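# Lay the towel flat beside an undisturbed basket

## Task

Get the towel lying flat on the table as a single layer. Every part of it must stay at least one finger-width in from the table edge, at least two finger-widths away from the basket's rim, and more than one hand-width away from the column of either arm. The basket must end upright with its full base on the table, no more than three finger-widths from its starting spot, and turned roughly as it began. Both grippers must release and withdraw at the end. Nothing may count on the robot to keep it in place.

## Robot and tools

Robot: two arms, left_arm and right_arm, each with six revolute joints and a parallel two-finger gripper. Their bases sit in the scene frame at left_arm (-0.024, +0.309, 0) and right_arm (-0.021, -0.232, 0) m, each yawed slightly. Scene frame: origin on the tabletop midway between the arms, +x out over the table, +z up, left_arm on the +y side. The names left and right do not refer to sides of any image.

Joint order, used in every row and every per-joint list in results: waist (joint1), elbow (joint3), shoulder (joint2), wrist pitch (joint4), wrist roll (joint6), wrist yaw (joint5). Trust this order only. Stated ranges in radians: waist -2.618 to 3.054, shoulder 0.000 to 3.142, elbow 0.000 to 3.142, wrist pitch -1.571 to 1.571, wrist yaw -1.571 to 1.571, wrist roll -2.094 to 2.094. Actual ends may differ by up to 0.036 rad either way.

A row is one flat list for both arms: 14 numbers, each in [-1, 1]. First left_arm's 6 joint values then its gripper opening, then the same 7 for right_arm. Joint values are scaled offsets, not poses: 1.0 equals 1.202 rad for waist, 1.258 shoulder, 1.238 elbow, 2.073 wrist pitch, 2.022 for wrist yaw and wrist roll. The opening is absolute: +1 fully open, -1 closed. Optionally append 12 numbers from 0 to 1 (left's 6 joints then right's 6, in Joint positions order) that scale each joint's position gain; they persist until rewritten.

execute_actions(actions): a list of up to 15 actions, each a list of up to 15 rows. Each row lasts one control step (1/30 s); an action always spans 15 steps, repeating its last row if shorter. Joint offsets in every row are taken from the angles at the start of that action, not from the previous row; for a call's first action, that means the angles last reported. If any action would push a joint more than 0.036 rad beyond its range, that action is rejected for both arms; if the first action fails this or any action is malformed, the whole call does nothing. An empty list just returns state and images. A joint asked past its real end stops there, and the result may say "joint sent to its limit" (no such line does not prove there is room).

move(target, speed, blocking): target is one 14-number row whose offsets are measured from the Joint positions in the latest result that printed them. All joints travel along paths that finish together, so grippers trace curves. speed (rad/s, 0.01 to 2, default 0.5) caps the joint with the longest way to go; paths last 0.5 to 10 s. Moves ignore obstacles and the other arm; faster moves hit harder and aiming past a contact presses harder. blocking=false returns after 0.5 s while motion continues; then call wait or stop before sending more. The result adds a move: line with the ending (done, off_target, moving, held, fault), limits=held or limits=none, and each arm's joint farthest from target.

wait(seconds): 0 to 10; the arms hold their last command, and it returns early if a running move ends. stop(): brakes a running move (needs room; fingers keep moving). zoom_image(camera, region): region [x0, y0, x1, y1] in pixels, at most 504 by 504; cameras cam_head_left, cam_head_right, cam_high, cam_left_wrist, cam_right_wrist, all 504x504. read_manual(section) returns only licence text. finished_scene(scene) ends the current scene by number; it is final.

Results: a state line per arm gives end_effector_position (m) and end_effector_quat_wxyz in the scene frame; this point lies between the finger pads about 1 cm behind the tips, and may be off, more at long reach. Fingers point along the gripper's +z and close along its y. Joint positions and Joint velocities list each arm's joints (rad, rad/s) then pad gap (m; 0.094 open). Joint targets shows current drive goals. grip_measured is the opening on the command scale; per-gripper bias up to about 1 mm. "joint command not followed" means a clearance check altered joint targets. FAULT and OVER-TEMPERATURE FAULT lines report stops; MOTOR HOT warns from 75 °C.

Motion limits: each step's joint target stays within a lead of the measured angle (waist 0.202, shoulder 0.258, elbow 0.238, wrist pitch 0.573, wrist yaw and roll 0.522 rad), and targets are scaled back if they would shift the gripper over 70 mm. Big offsets need several actions; finish unfinished moves with a new command. Zero offsets can let an arm sag: re-aim to the wanted angles in a reply's first call and push further if it still falls short. The robot keeps holding the last command while you think.

Gripping: to hold something, command an opening below grip_measured, about 0.03 lower for a firm grip, less for a lighter one; pad force is about 50 to 62 N, weaker on thin parts under 2 mm. Held items may get a brief tug.

Avoid: dropping or knocking anything off the table, tipping or shifting the basket, arms colliding or pressing each other, slams and hard pushes, and long loaded holds that heat motors (90 °C stops an arm; 100 °C makes it fall). Finish with grippers open and arms withdrawn.

Each tool is called after "Request:" as name([rows], argument=value, ...), one row to a line, values as JSON.

## Session

Request:
execute_actions(actions=[])

Scene clock: 0.00 s.
left_arm: end_effector_position=(+0.4563, +0.2011, +0.3979) grip_measured=+1.000 end_effector_quat_wxyz=(+0.476, +0.495, +0.624, +0.374) | right_arm: end_effector_position=(+0.1114, -0.0078, +0.1263) grip_measured=+1.000 end_effector_quat_wxyz=(-0.366, +0.532, -0.604, -0.466)
Joint names: [waist, elbow, shoulder, wrist pitch, wrist roll, wrist yaw]
Joint positions: left_arm=[-0.276  1.668  1.574 -0.381  1.244 -0.321  0.094] | right_arm=[ 0.529  0.305  0.997 -0.119 -0.582 -1.147  0.094]
Joint velocities: left_arm=[ 0.002  0.012  0.007 -0.037  0.095  0.037  0.   ] | right_arm=[ 0.017  0.007 -0.017  0.051 -0.081 -0.007  0.   ]
Motor temperatures (°C, as the motors report them): left_arm=[25 24 23 26 22 24] | right_arm=[21 24 23 24 25 23]
Joint targets: left_arm=[-0.275 1.682 1.559 -0.372 1.239 -0.321] | right_arm=[0.529 0.317 0.990 -0.115 -0.585 -1.160]
Joint stiffness scale: left_arm=[1. 1. 1. 1. 1. 1.] | right_arm=[1. 1. 1. 1. 1. 1.]

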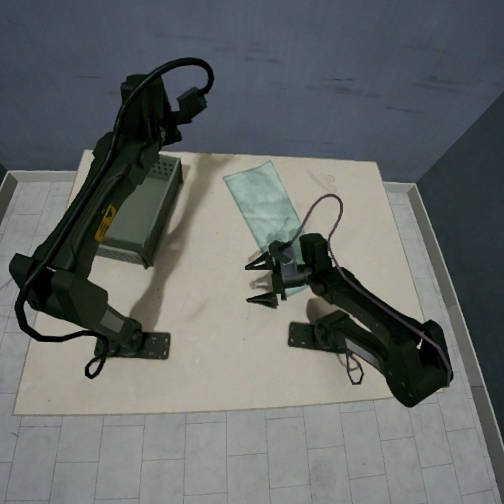

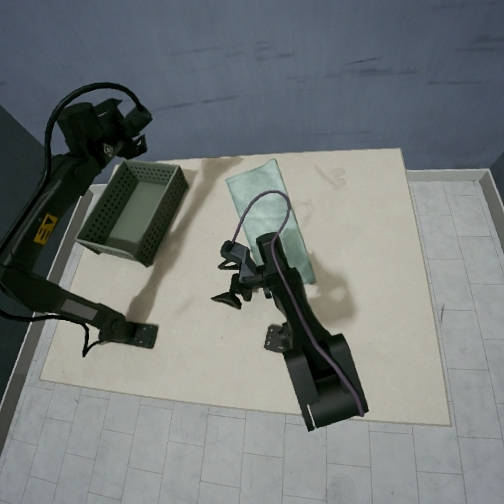

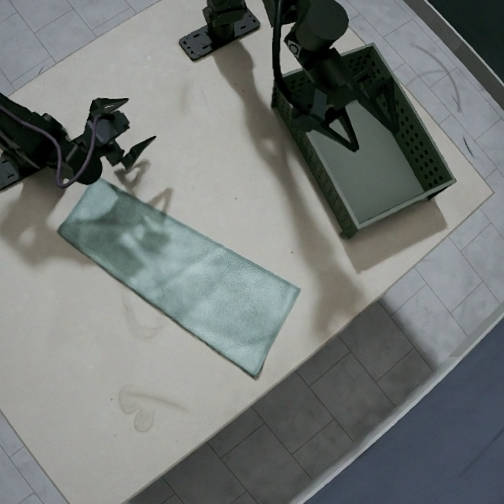

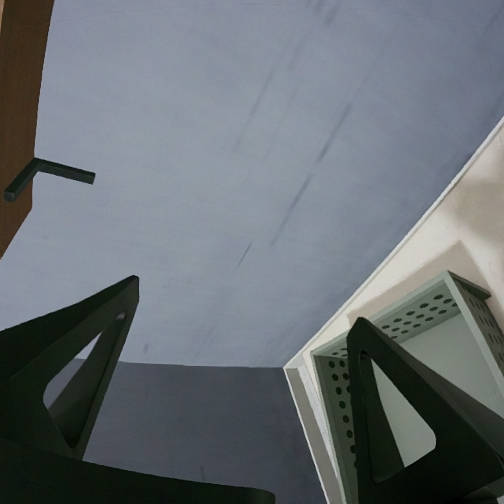

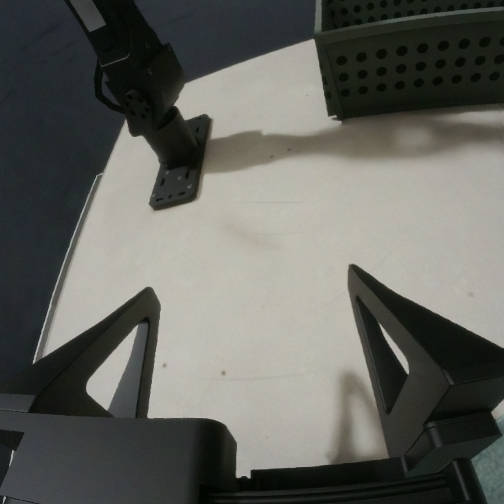

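Request:
zoom_image(camera="cam_high", region=[40, 160, 320, 400])

Request:
zoom_image(camera="cam_head_left", region=[200, 140, 340, 300])

Region (40, 160, 320, 400) of cam_high's 504x504 image, scaled by 1.800, with more detail than that image has; it fills the top 432 rows of this view, and the rest is white.

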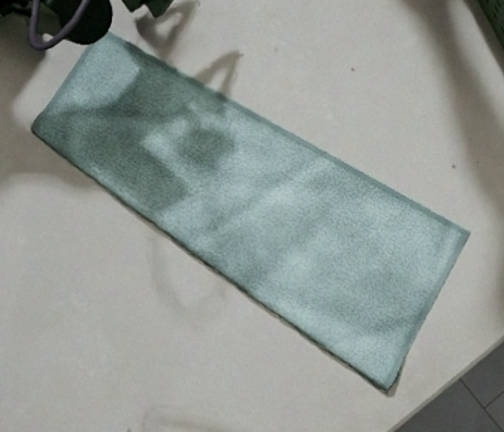

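Region (200, 140, 340, 300) of cam_head_left's 504x504 image, scaled by 3.150, with more detail than that image has; it fills the left 441 columns of this view, and the rest is white.

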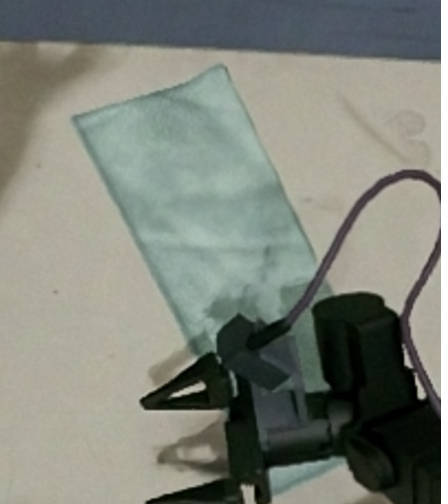

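Request:
move(target=[-0.045,0.3675,0.708,-0.037,-0.615,0.159,0.0, 0.183,0.481,0.168,-0.552,0,0.567,0.0], speed=0.7)

Scene clock: 122.63 s.
left_arm: end_effector_position=(+0.5719, +0.0718, +0.0497) grip_measured=+0.003 end_effector_quat_wxyz=(+0.343, +0.182, +0.919, -0.061) | right_arm: end_effector_position=(+0.1235, -0.1382, +0.0939) grip_measured=+0.002 end_effector_quat_wxyz=(-0.005, -0.542, +0.840, +0.002)
Joint names: [waist, elbow, shoulder, wrist pitch, wrist roll, wrist yaw]
Joint positions: left_arm=[-0.32   2.088  2.491 -0.456  0.01  -0.007  0.047] | right_arm=[ 0.735  0.87   1.198 -1.253 -0.582 -0.004  0.047]
Joint velocities: left_arm=[-0.002  0.012  0.002  0.007 -0.007  0.051 -0.   ] | right_arm=[-0.002  0.012  0.007 -0.022  0.007 -0.095  0.   ]
Motor temperatures (°C, as the motors report them): left_arm=[25 26 25 35 22 24] | right_arm=[21 26 23 29 25 23]
Joint targets: left_arm=[-0.330 2.123 2.464 -0.458 0.000 0.000] | right_arm=[0.748 0.901 1.208 -1.263 -0.582 -0.001]
Joint stiffness scale: left_arm=[1. 1. 1. 1. 1. 1.] | right_arm=[1. 1. 1. 1. 1. 1.]
move: off_target (left_arm, right_arm); limits=none; left_arm: farthest joint: the elbow, 0.035 radians from its target (0.455 radians at the start); right_arm: farthest joint: the elbow, 0.031 radians from its target (0.595 radians at the start)
camera_calibration (this result's frames):
cam_left_wrist: T_world_to_cam=[[-0.17999, -0.979188, 0.0937808, 0.167011], [-0.980296, 0.170667, -0.0994635, 0.575114], [0.0813881, -0.109835, -0.990612, 0.124486], [0, 0, 0, 1]] pos_world=[0.58371, 0.0790548, 0.164857]
cam_right_wrist: T_world_to_cam=[[0.828202, -0.560265, -0.0135793, -0.180407], [-0.432234, -0.65399, 0.620863, -0.0770936], [-0.356728, -0.508331, -0.783801, 0.177008], [0, 0, 0, 1]] pos_world=[0.179235, -0.061516, 0.184153]

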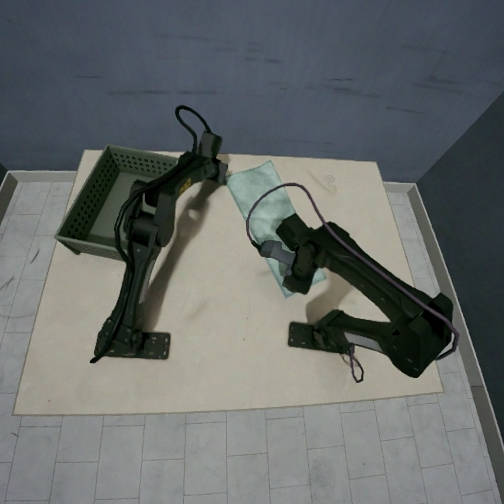

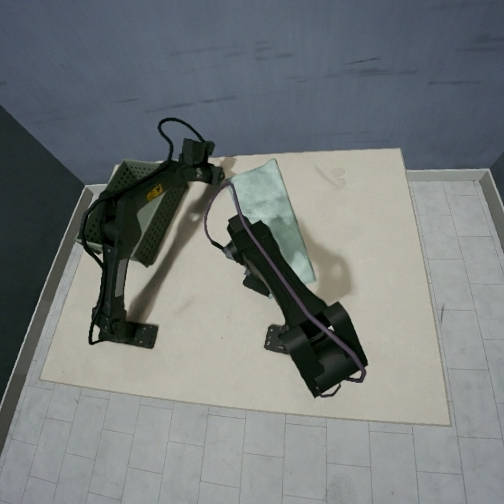

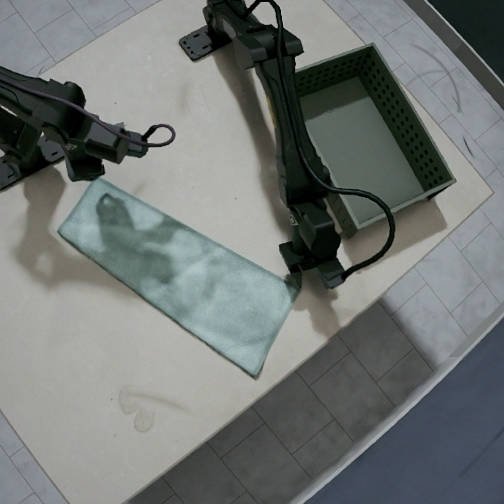

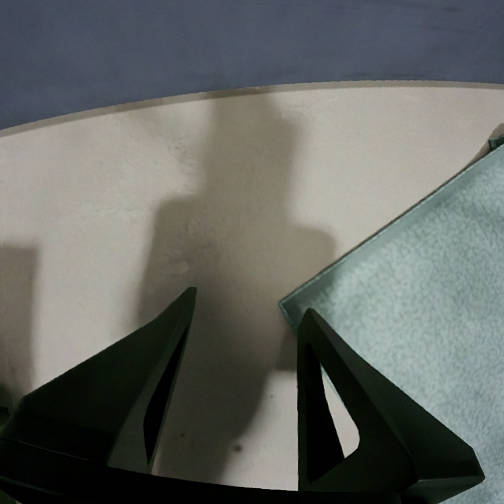

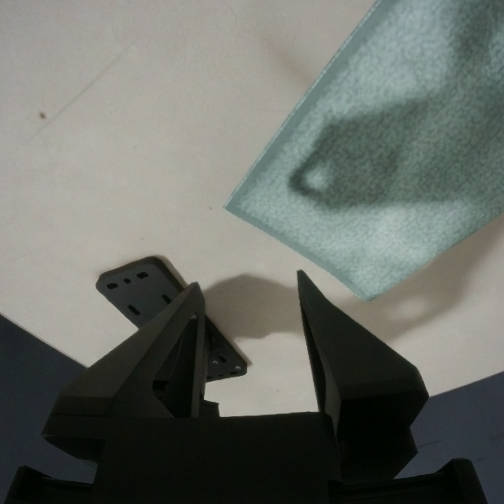

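Request:
move(target=[-0.0466,0.013,0.009,0.032,-0.005,0.003,0.0, 0.045,-0.1835,0.034,0.139,0,0.002,0.0], speed=0.3)

Scene clock: 183.53 s.
left_arm: end_effector_position=(+0.5660, +0.0411, +0.0480) grip_measured=+0.003 end_effector_quat_wxyz=(+0.354, +0.202, +0.910, -0.072) | right_arm: end_effector_position=(+0.1180, -0.1336, +0.0344) grip_measured=+0.002 end_effector_quat_wxyz=(+0.001, -0.559, +0.829, +0.002)
Joint names: [waist, elbow, shoulder, wrist pitch, wrist roll, wrist yaw]
Joint positions: left_arm=[-0.367  2.088  2.504 -0.416  0.01  -0.007  0.047] | right_arm=[ 0.776  0.649  1.232 -0.985 -0.582 -0.003  0.047]
Joint velocities: left_arm=[-0.007  0.002 -0.017  0.037  0.007  0.007  0.001] | right_arm=[-0.007 -0.007 -0.022 -0.051 -0.037 -0.11  -0.   ]
Motor temperatures (°C, as the motors report them): left_arm=[25 27 30 35 22 24] | right_arm=[21 26 23 27 25 23]
Joint targets: left_arm=[-0.376 2.104 2.502 -0.390 0.000 -0.001] | right_arm=[0.789 0.643 1.241 -0.964 -0.582 -0.000]
Joint stiffness scale: left_arm=[1. 1. 1. 1. 1. 1.] | right_arm=[1. 1. 1. 1. 1. 1.]
move: off_target (left_arm); limits=none; left_arm: farthest joint: the wrist pitch, 0.026 radians from its target (0.067 radians at the start); right_arm: farthest joint: the wrist pitch, 0.020 radians from its target (0.288 radians at the start)
camera_calibration (this result's frames):
cam_left_wrist: T_world_to_cam=[[-0.228134, -0.96849, 0.0999089, 0.162545], [-0.968464, 0.215169, -0.125619, 0.567105], [0.100163, -0.125416, -0.987035, 0.109778], [0, 0, 0, 1]] pos_world=[0.575307, 0.0491679, 0.163354]
cam_right_wrist: T_world_to_cam=[[0.850694, -0.525609, -0.00748334, -0.172295], [-0.411714, -0.675072, 0.612185, -0.0445375], [-0.326821, -0.517701, -0.790679, 0.126166], [0, 0, 0, 1]] pos_world=[0.169467, -0.0553097, 0.125733]

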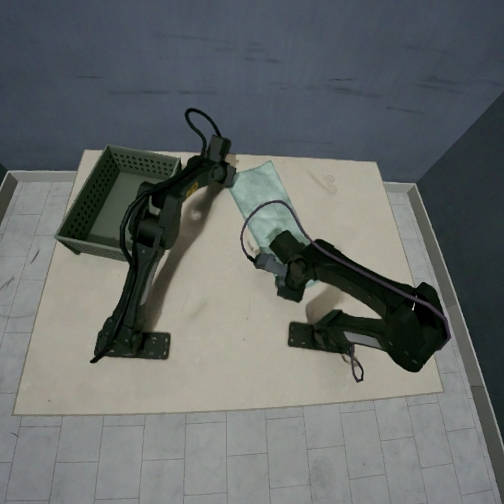

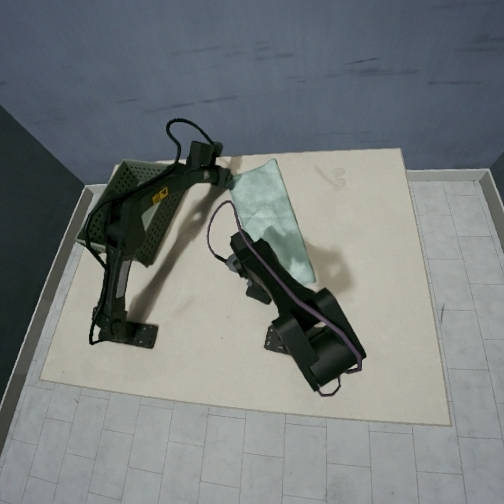

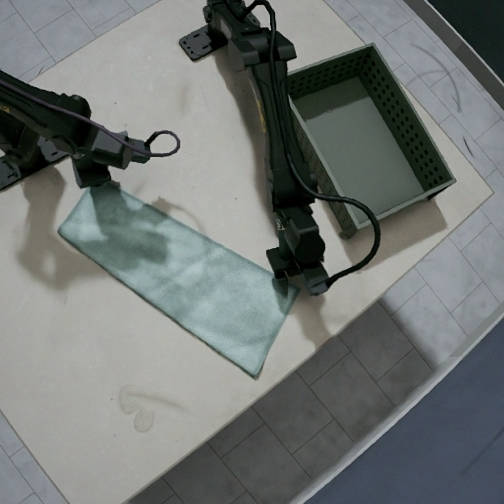

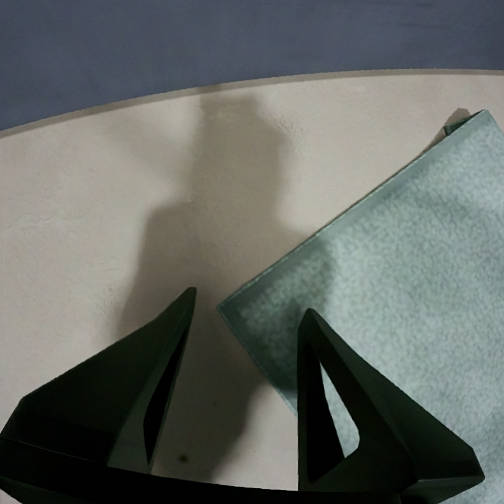

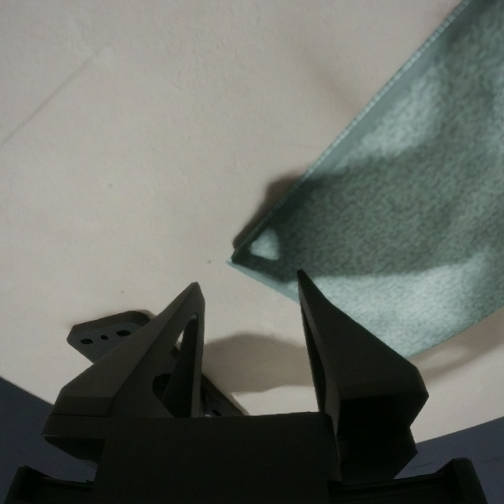

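Request:
move(target=[0,0.013,0.035,0.010,0,0,0.0, 0,-0.059,0.042,0.0637,0,0,0.0], speed=0.1)

Scene clock: 217.47 s.
left_arm: end_effector_position=(+0.5666, +0.0409, +0.0292) grip_measured=+0.003 end_effector_quat_wxyz=(+0.346, +0.203, +0.913, -0.071) | right_arm: end_effector_position=(+0.1191, -0.1329, +0.0130) grip_measured=+0.002 end_effector_quat_wxyz=(+0.003, -0.559, +0.829, +0.002)
Joint names: [waist, elbow, shoulder, wrist pitch, wrist roll, wrist yaw]
Joint positions: left_arm=[-0.367  2.088  2.539 -0.398  0.01  -0.007  0.047] | right_arm=[ 0.776  0.585  1.275 -0.874 -0.582 -0.003  0.047]
Joint velocities: left_arm=[ 0.002  0.012  0.002 -0.022  0.066 -0.022 -0.   ] | right_arm=[ 0.002 -0.022 -0.002 -0.066 -0.022 -0.095  0.   ]
Motor temperatures (°C, as the motors report them): left_arm=[25 27 30 36 22 24] | right_arm=[21 26 23 27 25 23]
Joint targets: left_arm=[-0.367 2.104 2.548 -0.395 0.010 -0.007] | right_arm=[0.776 0.576 1.285 -0.853 -0.582 -0.003]
Joint stiffness scale: left_arm=[1. 1. 1. 1. 1. 1.] | right_arm=[1. 1. 1. 1. 1. 1.]
move: off_target (right_arm); limits=none; left_arm: farthest joint: the elbow, 0.016 radians from its target (0.016 radians at the start); right_arm: farthest joint: the wrist pitch, 0.021 radians from its target (0.132 radians at the start)
camera_calibration (this result's frames):
cam_left_wrist: T_world_to_cam=[[-0.226669, -0.969162, 0.0966718, 0.163593], [-0.970218, 0.215974, -0.109692, 0.565833], [0.0854308, -0.118656, -0.989253, 0.0992994], [0, 0, 0, 1]] pos_world=[0.57758, 0.048125, 0.144485]
cam_right_wrist: T_world_to_cam=[[0.850715, -0.525594, -0.00595346, -0.173008], [-0.413631, -0.676396, 0.609424, -0.0304008], [-0.324337, -0.515983, -0.792822, 0.109969], [0, 0, 0, 1]] pos_world=[0.170273, -0.054753, 0.104683]

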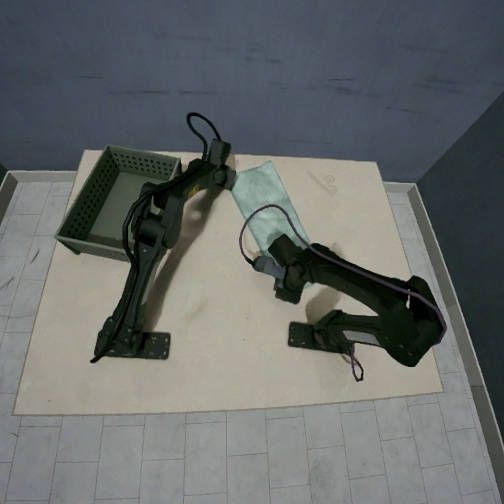

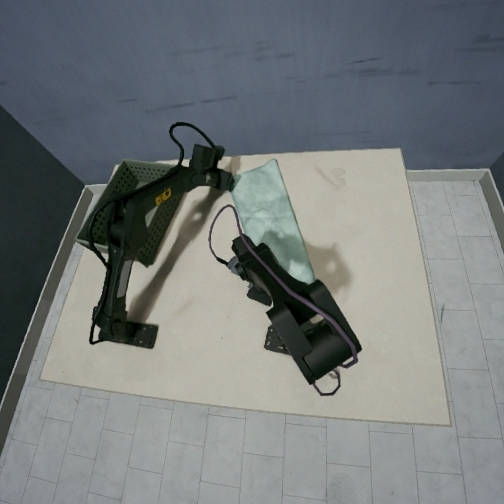

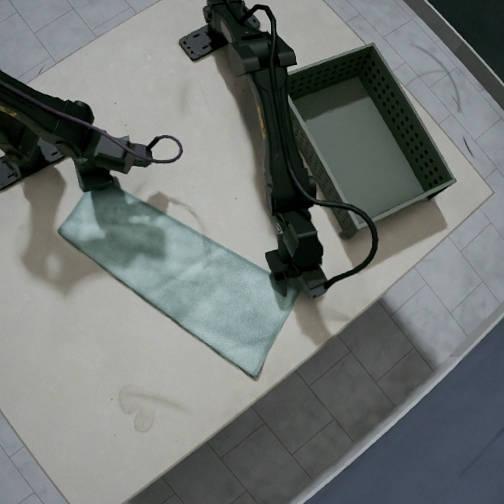

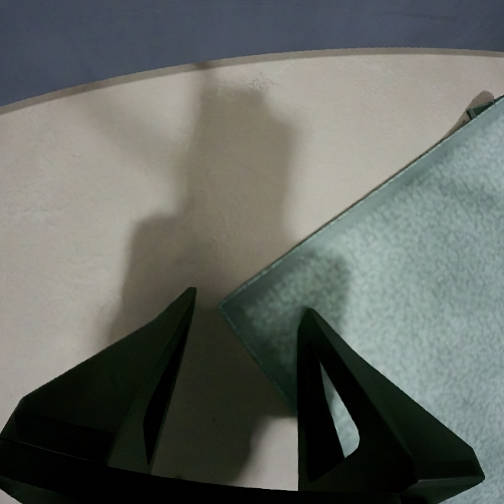

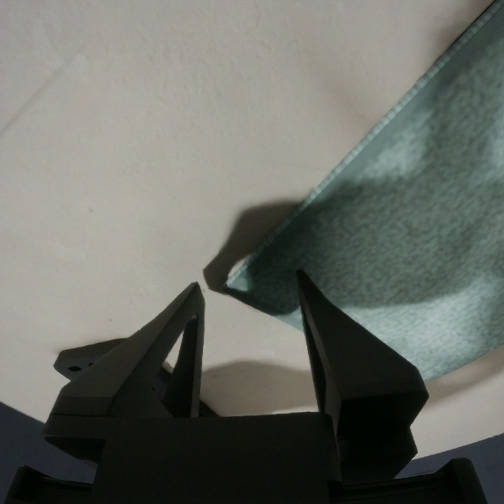

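Request:
move(target=[0,0.013,0.031,0.001,0,0,0.0, 0,-0.027,0.021,0.029,0,0,0.0], speed=0.06)

Scene clock: 224.43 s.
left_arm: end_effector_position=(+0.5708, +0.0386, +0.0277) grip_measured=+0.003 end_effector_quat_wxyz=(+0.356, +0.202, +0.910, -0.073) | right_arm: end_effector_position=(+0.1199, -0.1326, +0.0089) grip_measured=+0.002 end_effector_quat_wxyz=(+0.006, -0.559, +0.829, +0.001)
Joint names: [waist, elbow, shoulder, wrist pitch, wrist roll, wrist yaw]
Joint positions: left_arm=[-0.367  2.088  2.549 -0.366  0.01  -0.005  0.047] | right_arm=[ 0.776  0.572  1.282 -0.848 -0.582 -0.002  0.047]
Joint velocities: left_arm=[-0.017  0.007  0.002 -0.081 -0.037 -0.051 -0.001] | right_arm=[ 0.027 -0.002 -0.037  0.022 -0.007 -0.051 -0.   ]
Motor temperatures (°C, as the motors report them): left_arm=[25 27 29 36 22 24] | right_arm=[21 26 23 27 25 23]
Joint targets: left_arm=[-0.367 2.104 2.578 -0.396 0.010 -0.007] | right_arm=[0.776 0.552 1.302 -0.814 -0.582 -0.003]
Joint stiffness scale: left_arm=[1. 1. 1. 1. 1. 1.] | right_arm=[1. 1. 1. 1. 1. 1.]
move: off_target (left_arm, right_arm); limits=none; left_arm: farthest joint: the shoulder, 0.029 radians from its target (0.039 radians at the start); right_arm: farthest joint: the wrist pitch, 0.034 radians from its target (0.060 radians at the start)
camera_calibration (this result's frames):
cam_left_wrist: T_world_to_cam=[[-0.229469, -0.967975, 0.101829, 0.163931], [-0.967815, 0.215813, -0.129454, 0.569474], [0.103333, -0.128257, -0.986343, 0.0872137], [0, 0, 0, 1]] pos_world=[0.579751, 0.0469668, 0.143051]
cam_right_wrist: T_world_to_cam=[[0.850732, -0.525593, -0.00261022, -0.173593], [-0.416893, -0.677796, 0.605634, -0.0270982], [-0.320086, -0.514144, -0.795739, 0.106889], [0, 0, 0, 1]] pos_world=[0.170598, -0.0546499, 0.101014]

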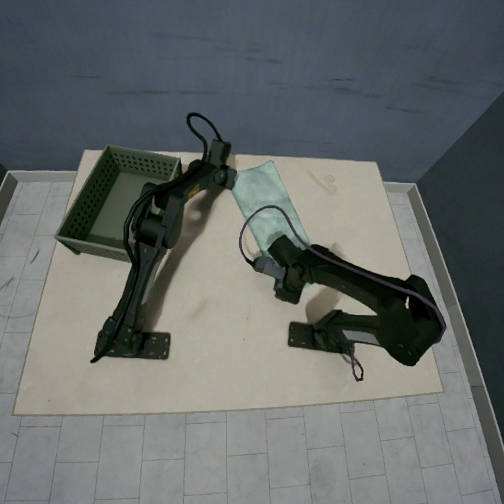

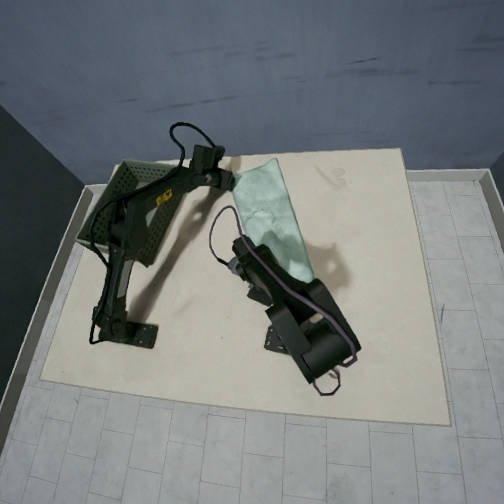

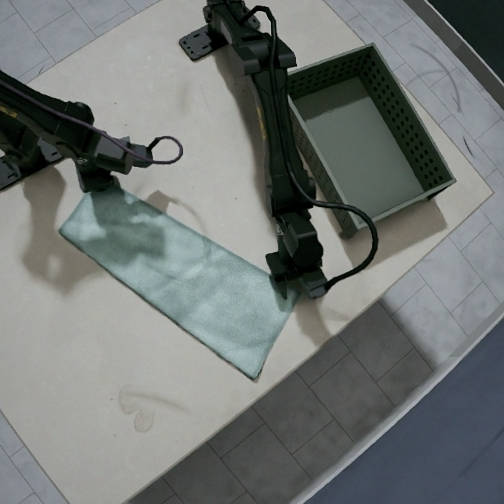

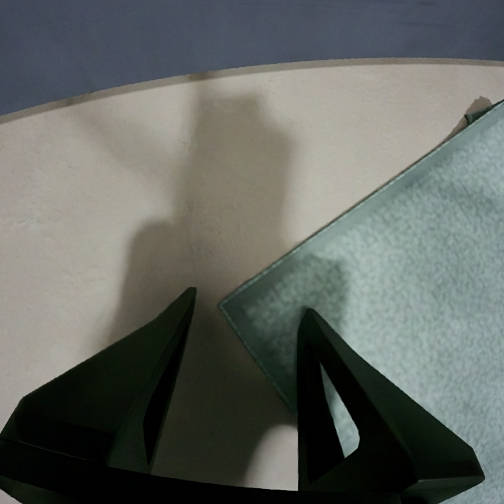

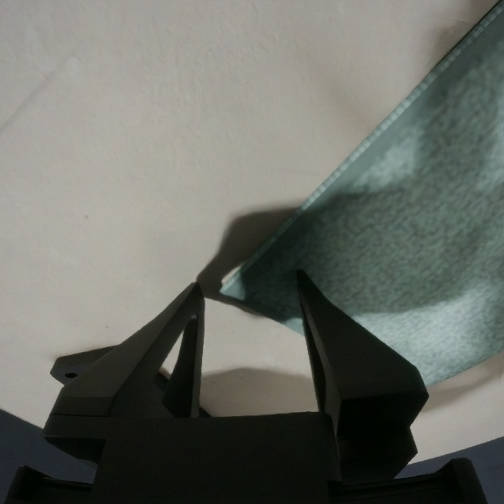

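Request:
execute_actions([
  [[0,0.013,0.02,-0.0145,0,0,-0.04,0,-0.016,0.016,0.016,0,0,-0.04],[0,0.013,0.02,-0.0145,0,0,-0.08,0,-0.016,0.016,0.016,0,0,-0.08],[0,0.013,0.02,-0.0145,0,0,-0.12,0,-0.016,0.016,0.016,0,0,-0.12],[0,0.013,0.02,-0.0145,0,0,-0.16,0,-0.016,0.016,0.016,0,0,-0.16],[0,0.013,0.02,-0.0145,0,0,-0.2,0,-0.016,0.016,0.016,0,0,-0.2],[0,0.013,0.02,-0.0145,0,0,-0.24,0,-0.016,0.016,0.016,0,0,-0.24],[0,0.013,0.02,-0.0145,0,0,-0.28,0,-0.016,0.016,0.016,0,0,-0.28],[0,0.013,0.02,-0.0145,0,0,-0.32,0,-0.016,0.016,0.016,0,0,-0.32],[0,0.013,0.02,-0.0145,0,0,-0.36,0,-0.016,0.016,0.016,0,0,-0.36],[0,0.013,0.02,-0.0145,0,0,-0.4,0,-0.016,0.016,0.016,0,0,-0.4],[0,0.013,0.02,-0.0145,0,0,-0.44,0,-0.016,0.016,0.016,0,0,-0.44],[0,0.013,0.02,-0.0145,0,0,-0.48,0,-0.016,0.016,0.016,0,0,-0.48],[0,0.013,0.02,-0.0145,0,0,-0.52,0,-0.016,0.016,0.016,0,0,-0.52],[0,0.013,0.02,-0.0145,0,0,-0.56,0,-0.016,0.016,0.016,0,0,-0.56],[0,0.013,0.02,-0.0145,0,0,-0.6,0,-0.016,0.016,0.016,0,0,-0.6]],
])

Scene clock: 245.13 s.
left_arm: end_effector_position=(+0.5697, +0.0356, +0.0279) grip_measured=-0.579 end_effector_quat_wxyz=(+0.354, +0.205, +0.909, -0.082) | right_arm: end_effector_position=(+0.1258, -0.1303, +0.0091) grip_measured=-0.580 end_effector_quat_wxyz=(+0.018, -0.559, +0.829, -0.003)
Joint names: [waist, elbow, shoulder, wrist pitch, wrist roll, wrist yaw]
Joint positions: left_arm=[-0.367  2.088  2.549 -0.365  0.01   0.013  0.02 ] | right_arm=[ 0.776  0.572  1.282 -0.823 -0.582  0.006  0.02 ]
Joint velocities: left_arm=[-0.012 -0.012  0.007 -0.007  0.022 -0.007 -0.035] | right_arm=[ 0.002 -0.007 -0.022 -0.007 -0.022 -0.022 -0.035]
Motor temperatures (°C, as the motors report them): left_arm=[25 27 29 35 22 24] | right_arm=[21 25 23 27 25 23]
Joint targets: left_arm=[-0.367 2.104 2.574 -0.397 0.010 -0.005] | right_arm=[0.776 0.552 1.302 -0.815 -0.582 -0.002]
Joint stiffness scale: left_arm=[1. 1. 1. 1. 1. 1.] | right_arm=[1. 1. 1. 1. 1. 1.]
camera_calibration (this result's frames):
cam_left_wrist: T_world_to_cam=[[-0.240947, -0.963678, 0.115195, 0.1667], [-0.965664, 0.226162, -0.127839, 0.56738], [0.0971432, -0.142043, -0.985082, 0.0911244], [0, 0, 0, 1]] pos_world=[0.579212, 0.0452689, 0.143095]
cam_right_wrist: T_world_to_cam=[[0.850468, -0.525813, 0.0150173, -0.17759], [-0.432081, -0.68201, 0.590058, -0.0216771], [-0.300018, -0.508314, -0.807221, 0.108411], [0, 0, 0, 1]] pos_world=[0.174194, -0.0530561, 0.10297]

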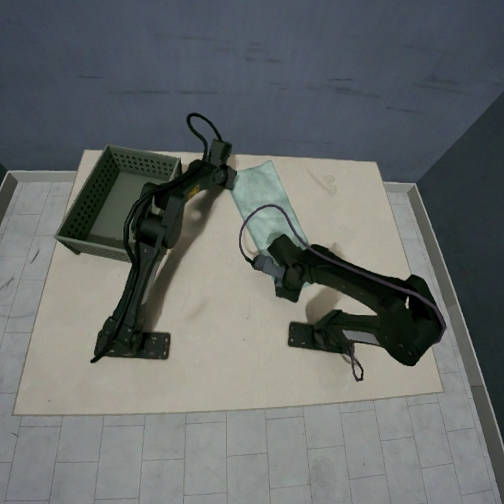

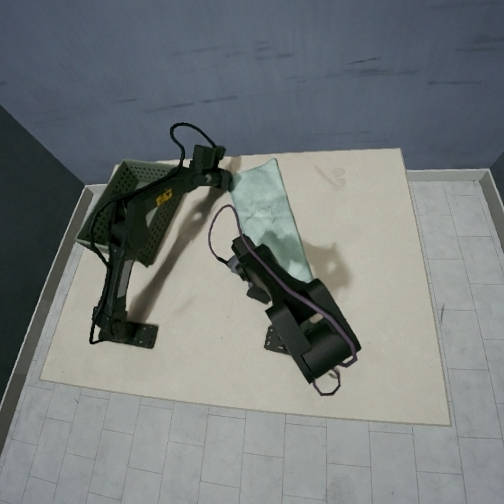

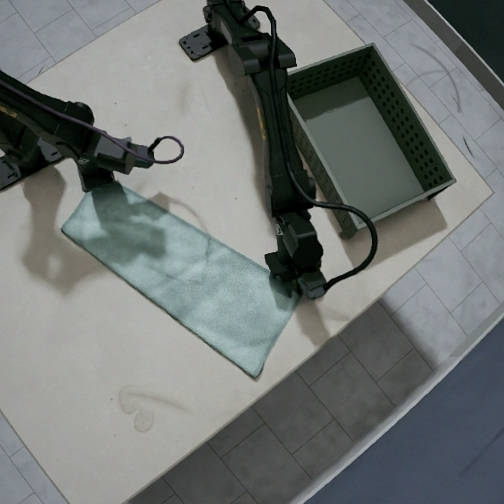

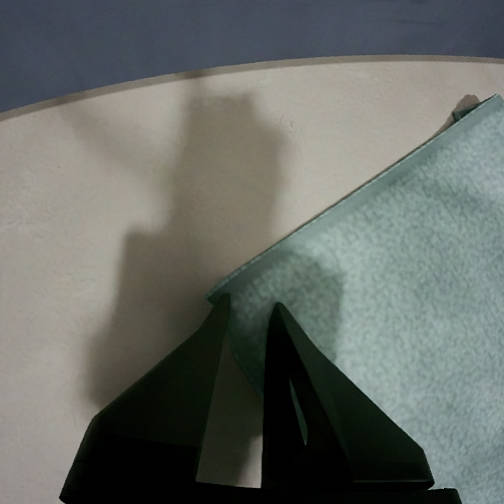

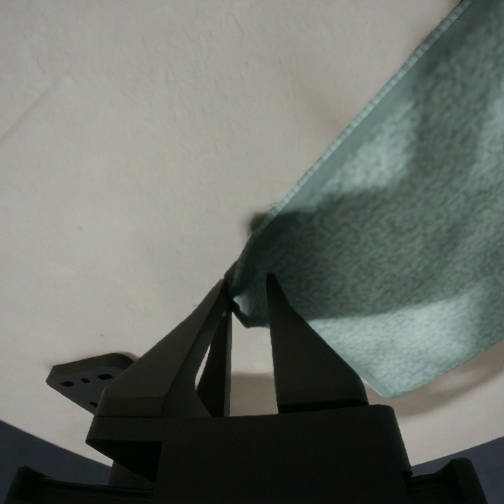

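Request:
execute_actions([
  [[0,0.013,0.0,-0.01,0,0,-0.6,0,-0.016,0.016,0.004,0,0,-0.64],[0,0.013,-0.01,-0.01,0,0,-0.6,0,-0.016,0.016,0.004,0,0,-0.68],[0,0.013,-0.015,-0.01,0,0,-0.6,0,-0.016,0.016,0.004,0,0,-0.72],[0,0.013,-0.02,-0.01,0,0,-0.6,0,-0.016,0.016,0.004,0,0,-0.76],[0,0.013,-0.025,-0.01,0,0,-0.6,0,-0.016,0.016,0.004,0,0,-0.8],[0,0.013,-0.03,-0.01,0,0,-0.6,0,-0.016,0.016,0.004,0,0,-0.84],[0,0.013,-0.035,-0.01,0,0,-0.6,0,-0.016,0.016,0.004,0,0,-0.88],[0,0.013,-0.04,-0.01,0,0,-0.6,0,-0.016,0.016,0.004,0,0,-0.92],[0,0.013,-0.04,-0.01,0,0,-0.6,0,-0.016,0.016,0.004,0,0,-0.96],[0,0.013,-0.04,-0.01,0,0,-0.6,0,-0.016,0.016,0.004,0,0,-1.0]],
  [[0,0.013,-0.015,0,-0.02,-0.008,-0.4,0,0,0,0,0,0,-1],[0,0.013,-0.015,0,-0.03,-0.008,-0.2,0,0,0,0,0,0,-1],[0,0.013,-0.015,0,-0.04,-0.008,0.0,0,0,0,0,0,0,-1],[0,0.013,-0.015,0,-0.055,-0.008,0.1,0,0,0,0,0,0,-1]],
])

Scene clock: 266.60 s.
left_arm: end_effector_position=(+0.5700, +0.0360, +0.0371) grip_measured=+0.097 end_effector_quat_wxyz=(+0.355, +0.160, +0.916, -0.099) | right_arm: end_effector_position=(+0.1276, -0.1306, +0.0091) grip_measured=-0.954 end_effector_quat_wxyz=(+0.021, -0.559, +0.829, -0.007)
Joint names: [waist, elbow, shoulder, wrist pitch, wrist roll, wrist yaw]
Joint positions: left_arm=[-0.367  2.088  2.533 -0.372 -0.087  0.01   0.052] | right_arm=[ 0.776  0.572  1.282 -0.818 -0.582  0.014  0.002]
Joint velocities: left_arm=[-0.007  0.007 -0.007  0.066 -0.007  0.007  0.001] | right_arm=[-0.012 -0.007 -0.007 -0.037  0.007 -0.022  0.   ]
Motor temperatures (°C, as the motors report them): left_arm=[25 27 29 35 22 24] | right_arm=[21 25 23 26 25 23]
Joint targets: left_arm=[-0.367 2.104 2.514 -0.372 -0.102 0.001] | right_arm=[0.776 0.572 1.282 -0.818 -0.582 0.014]
Joint stiffness scale: left_arm=[1. 1. 1. 1. 1. 1.] | right_arm=[1. 1. 1. 1. 1. 1.]
camera_calibration (this result's frames):
cam_left_wrist: T_world_to_cam=[[-0.167522, -0.969571, 0.178516, 0.122143], [-0.981669, 0.147357, -0.120877, 0.580532], [0.0908937, -0.195493, -0.976484, 0.105404], [0, 0, 0, 1]] pos_world=[0.580772, 0.0534866, 0.151294]
cam_right_wrist: T_world_to_cam=[[0.850152, -0.526, 0.0237909, -0.17937], [-0.437291, -0.680164, 0.588348, -0.0202153], [-0.293289, -0.510589, -0.808258, 0.107708], [0, 0, 0, 1]] pos_world=[0.175241, -0.053104, 0.103217]

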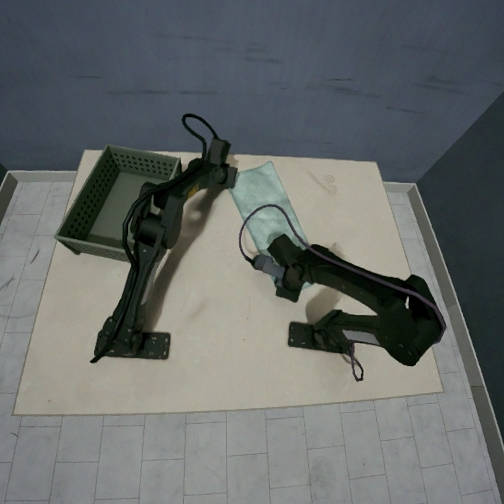

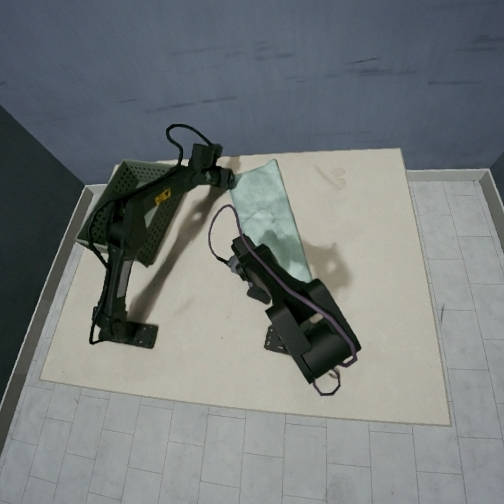

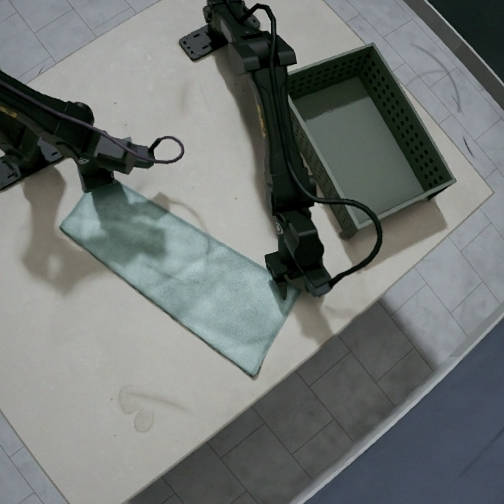

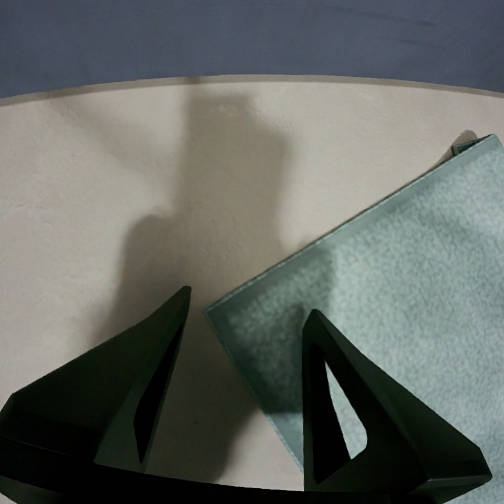

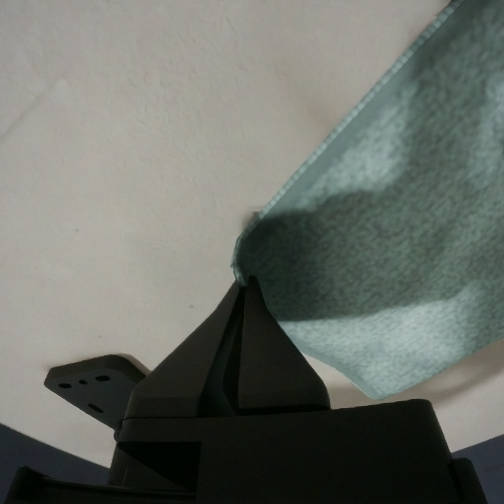

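Request:
execute_actions([
  [[0,0.013,0.0,0,-0.007,0,0.1,0,0,0,0,0,0,-1],[0,0.013,0.004,0,-0.007,0,0.1,0,0,0,0,0,0,-1],[0,0.013,0.008,0,-0.007,0,0.1,0,0,0,0,0,0,-1],[0,0.013,0.012,0,-0.007,0,0.1,0,0,0,0,0,0,-1],[0,0.013,0.015,0,-0.007,0,0.1,0,0,0,0,0,0,-1],[0,0.013,0.018,-0.003,-0.007,0,0.1,0,0,0,0,0,0,-1],[0,0.013,0.021,-0.005,-0.007,0,0.1,0,0,0,0,0,0,-1],[0,0.013,0.024,-0.007,-0.007,0,0.1,0,0,0,0,0,0,-1],[0,0.013,0.027,-0.009,-0.007,0,0.1,0,0,0,0,0,0,-1],[0,0.013,0.03,-0.011,-0.007,0,0.1,0,0,0,0,0,0,-1],[0,0.013,0.033,-0.012,-0.007,0,0.1,0,0,0,0,0,0,-1]],
  [[0,0.013,0.02,-0.012,-0.007,0,0.06,0,0,0,0,0,0,-1],[0,0.013,0.02,-0.012,-0.007,0,0.02,0,0,0,0,0,0,-1],[0,0.013,0.02,-0.012,-0.007,0,-0.02,0,0,0,0,0,0,-1],[0,0.013,0.02,-0.012,-0.007,0,-0.06,0,0,0,0,0,0,-1],[0,0.013,0.02,-0.012,-0.007,0,-0.1,0,0,0,0,0,0,-1],[0,0.013,0.02,-0.012,-0.007,0,-0.14,0,0,0,0,0,0,-1],[0,0.013,0.02,-0.012,-0.007,0,-0.18,0,0,0,0,0,0,-1],[0,0.013,0.02,-0.012,-0.007,0,-0.22,0,0,0,0,0,0,-1],[0,0.013,0.02,-0.012,-0.007,0,-0.26,0,0,0,0,0,0,-1],[0,0.013,0.02,-0.012,-0.007,0,-0.3,0,0,0,0,0,0,-1],[0,0.013,0.02,-0.012,-0.007,0,-0.34,0,0,0,0,0,0,-1],[0,0.013,0.02,-0.012,-0.007,0,-0.38,0,0,0,0,0,0,-1],[0,0.013,0.02,-0.012,-0.007,0,-0.42,0,0,0,0,0,0,-1],[0,0.013,0.02,-0.012,-0.007,0,-0.46,0,0,0,0,0,0,-1],[0,0.013,0.02,-0.012,-0.007,0,-0.5,0,0,0,0,0,0,-1]],
])

Scene clock: 286.90 s.
left_arm: end_effector_position=(+0.5713, +0.0362, +0.0271) grip_measured=-0.479 end_effector_quat_wxyz=(+0.353, +0.155, +0.918, -0.098) | right_arm: end_effector_position=(+0.1276, -0.1306, +0.0091) grip_measured=-0.954 end_effector_quat_wxyz=(+0.021, -0.559, +0.829, -0.007)
Joint names: [waist, elbow, shoulder, wrist pitch, wrist roll, wrist yaw]
Joint positions: left_arm=[-0.367  2.088  2.553 -0.357 -0.098  0.006  0.024] | right_arm=[ 0.776  0.572  1.282 -0.818 -0.582  0.014  0.002]
Joint velocities: left_arm=[-0.012 -0.012 -0.007  0.081 -0.066  0.037 -0.035] | right_arm=[-0.007 -0.002 -0.007  0.007 -0.051  0.007 -0.001]
Motor temperatures (°C, as the motors report them): left_arm=[25 27 31 35 22 24] | right_arm=[21 26 24 26 25 23]
Joint targets: left_arm=[-0.367 2.104 2.575 -0.391 -0.107 0.009] | right_arm=[0.776 0.572 1.282 -0.818 -0.582 0.014]
Joint stiffness scale: left_arm=[1. 1. 1. 1. 1. 1.] | right_arm=[1. 1. 1. 1. 1. 1.]
camera_calibration (this result's frames):
cam_left_wrist: T_world_to_cam=[[-0.156382, -0.970955, 0.181083, 0.117988], [-0.983842, 0.13695, -0.115327, 0.582007], [0.087178, -0.196193, -0.976682, 0.0977273], [0, 0, 0, 1]] pos_world=[0.582535, 0.0540287, 0.141204]
cam_right_wrist: T_world_to_cam=[[0.850152, -0.526, 0.0237909, -0.17937], [-0.437291, -0.680164, 0.588348, -0.0202153], [-0.293289, -0.510589, -0.808258, 0.107708], [0, 0, 0, 1]] pos_world=[0.175241, -0.053104, 0.103217]

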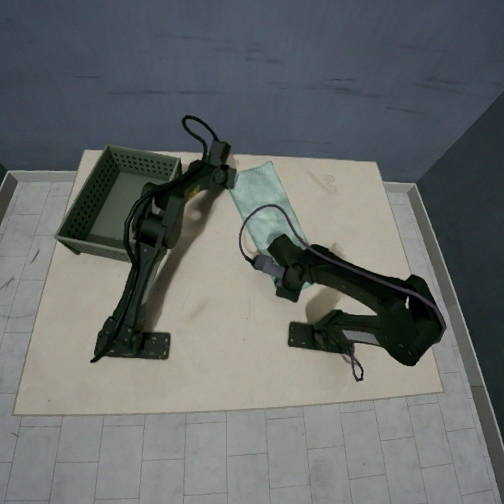

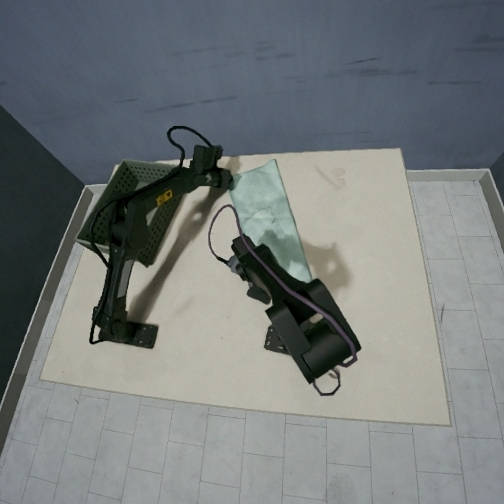

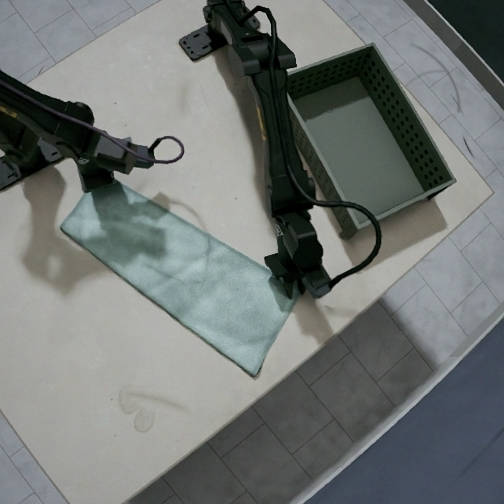

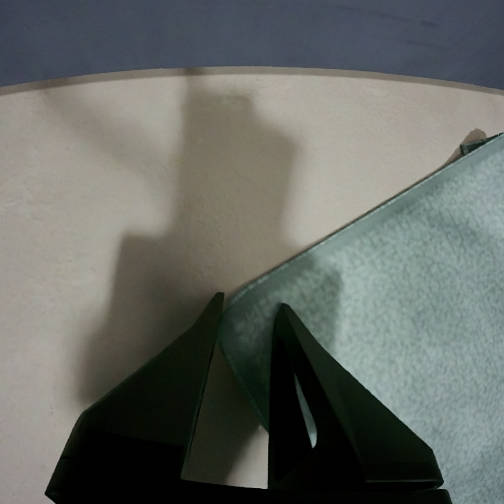

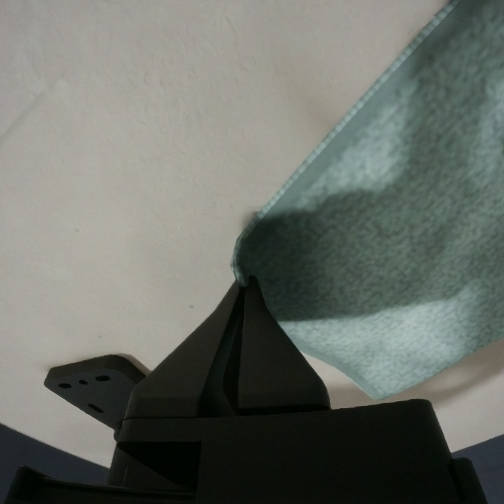

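Request:
zoom_image(camera="cam_left_wrist", region=[160, 240, 360, 440])

Region (160, 240, 360, 440) of cam_left_wrist's 504x504 image, scaled by 2.520, with more detail than that image has.

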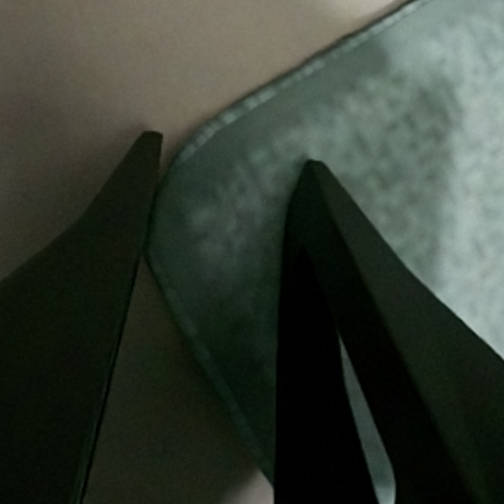

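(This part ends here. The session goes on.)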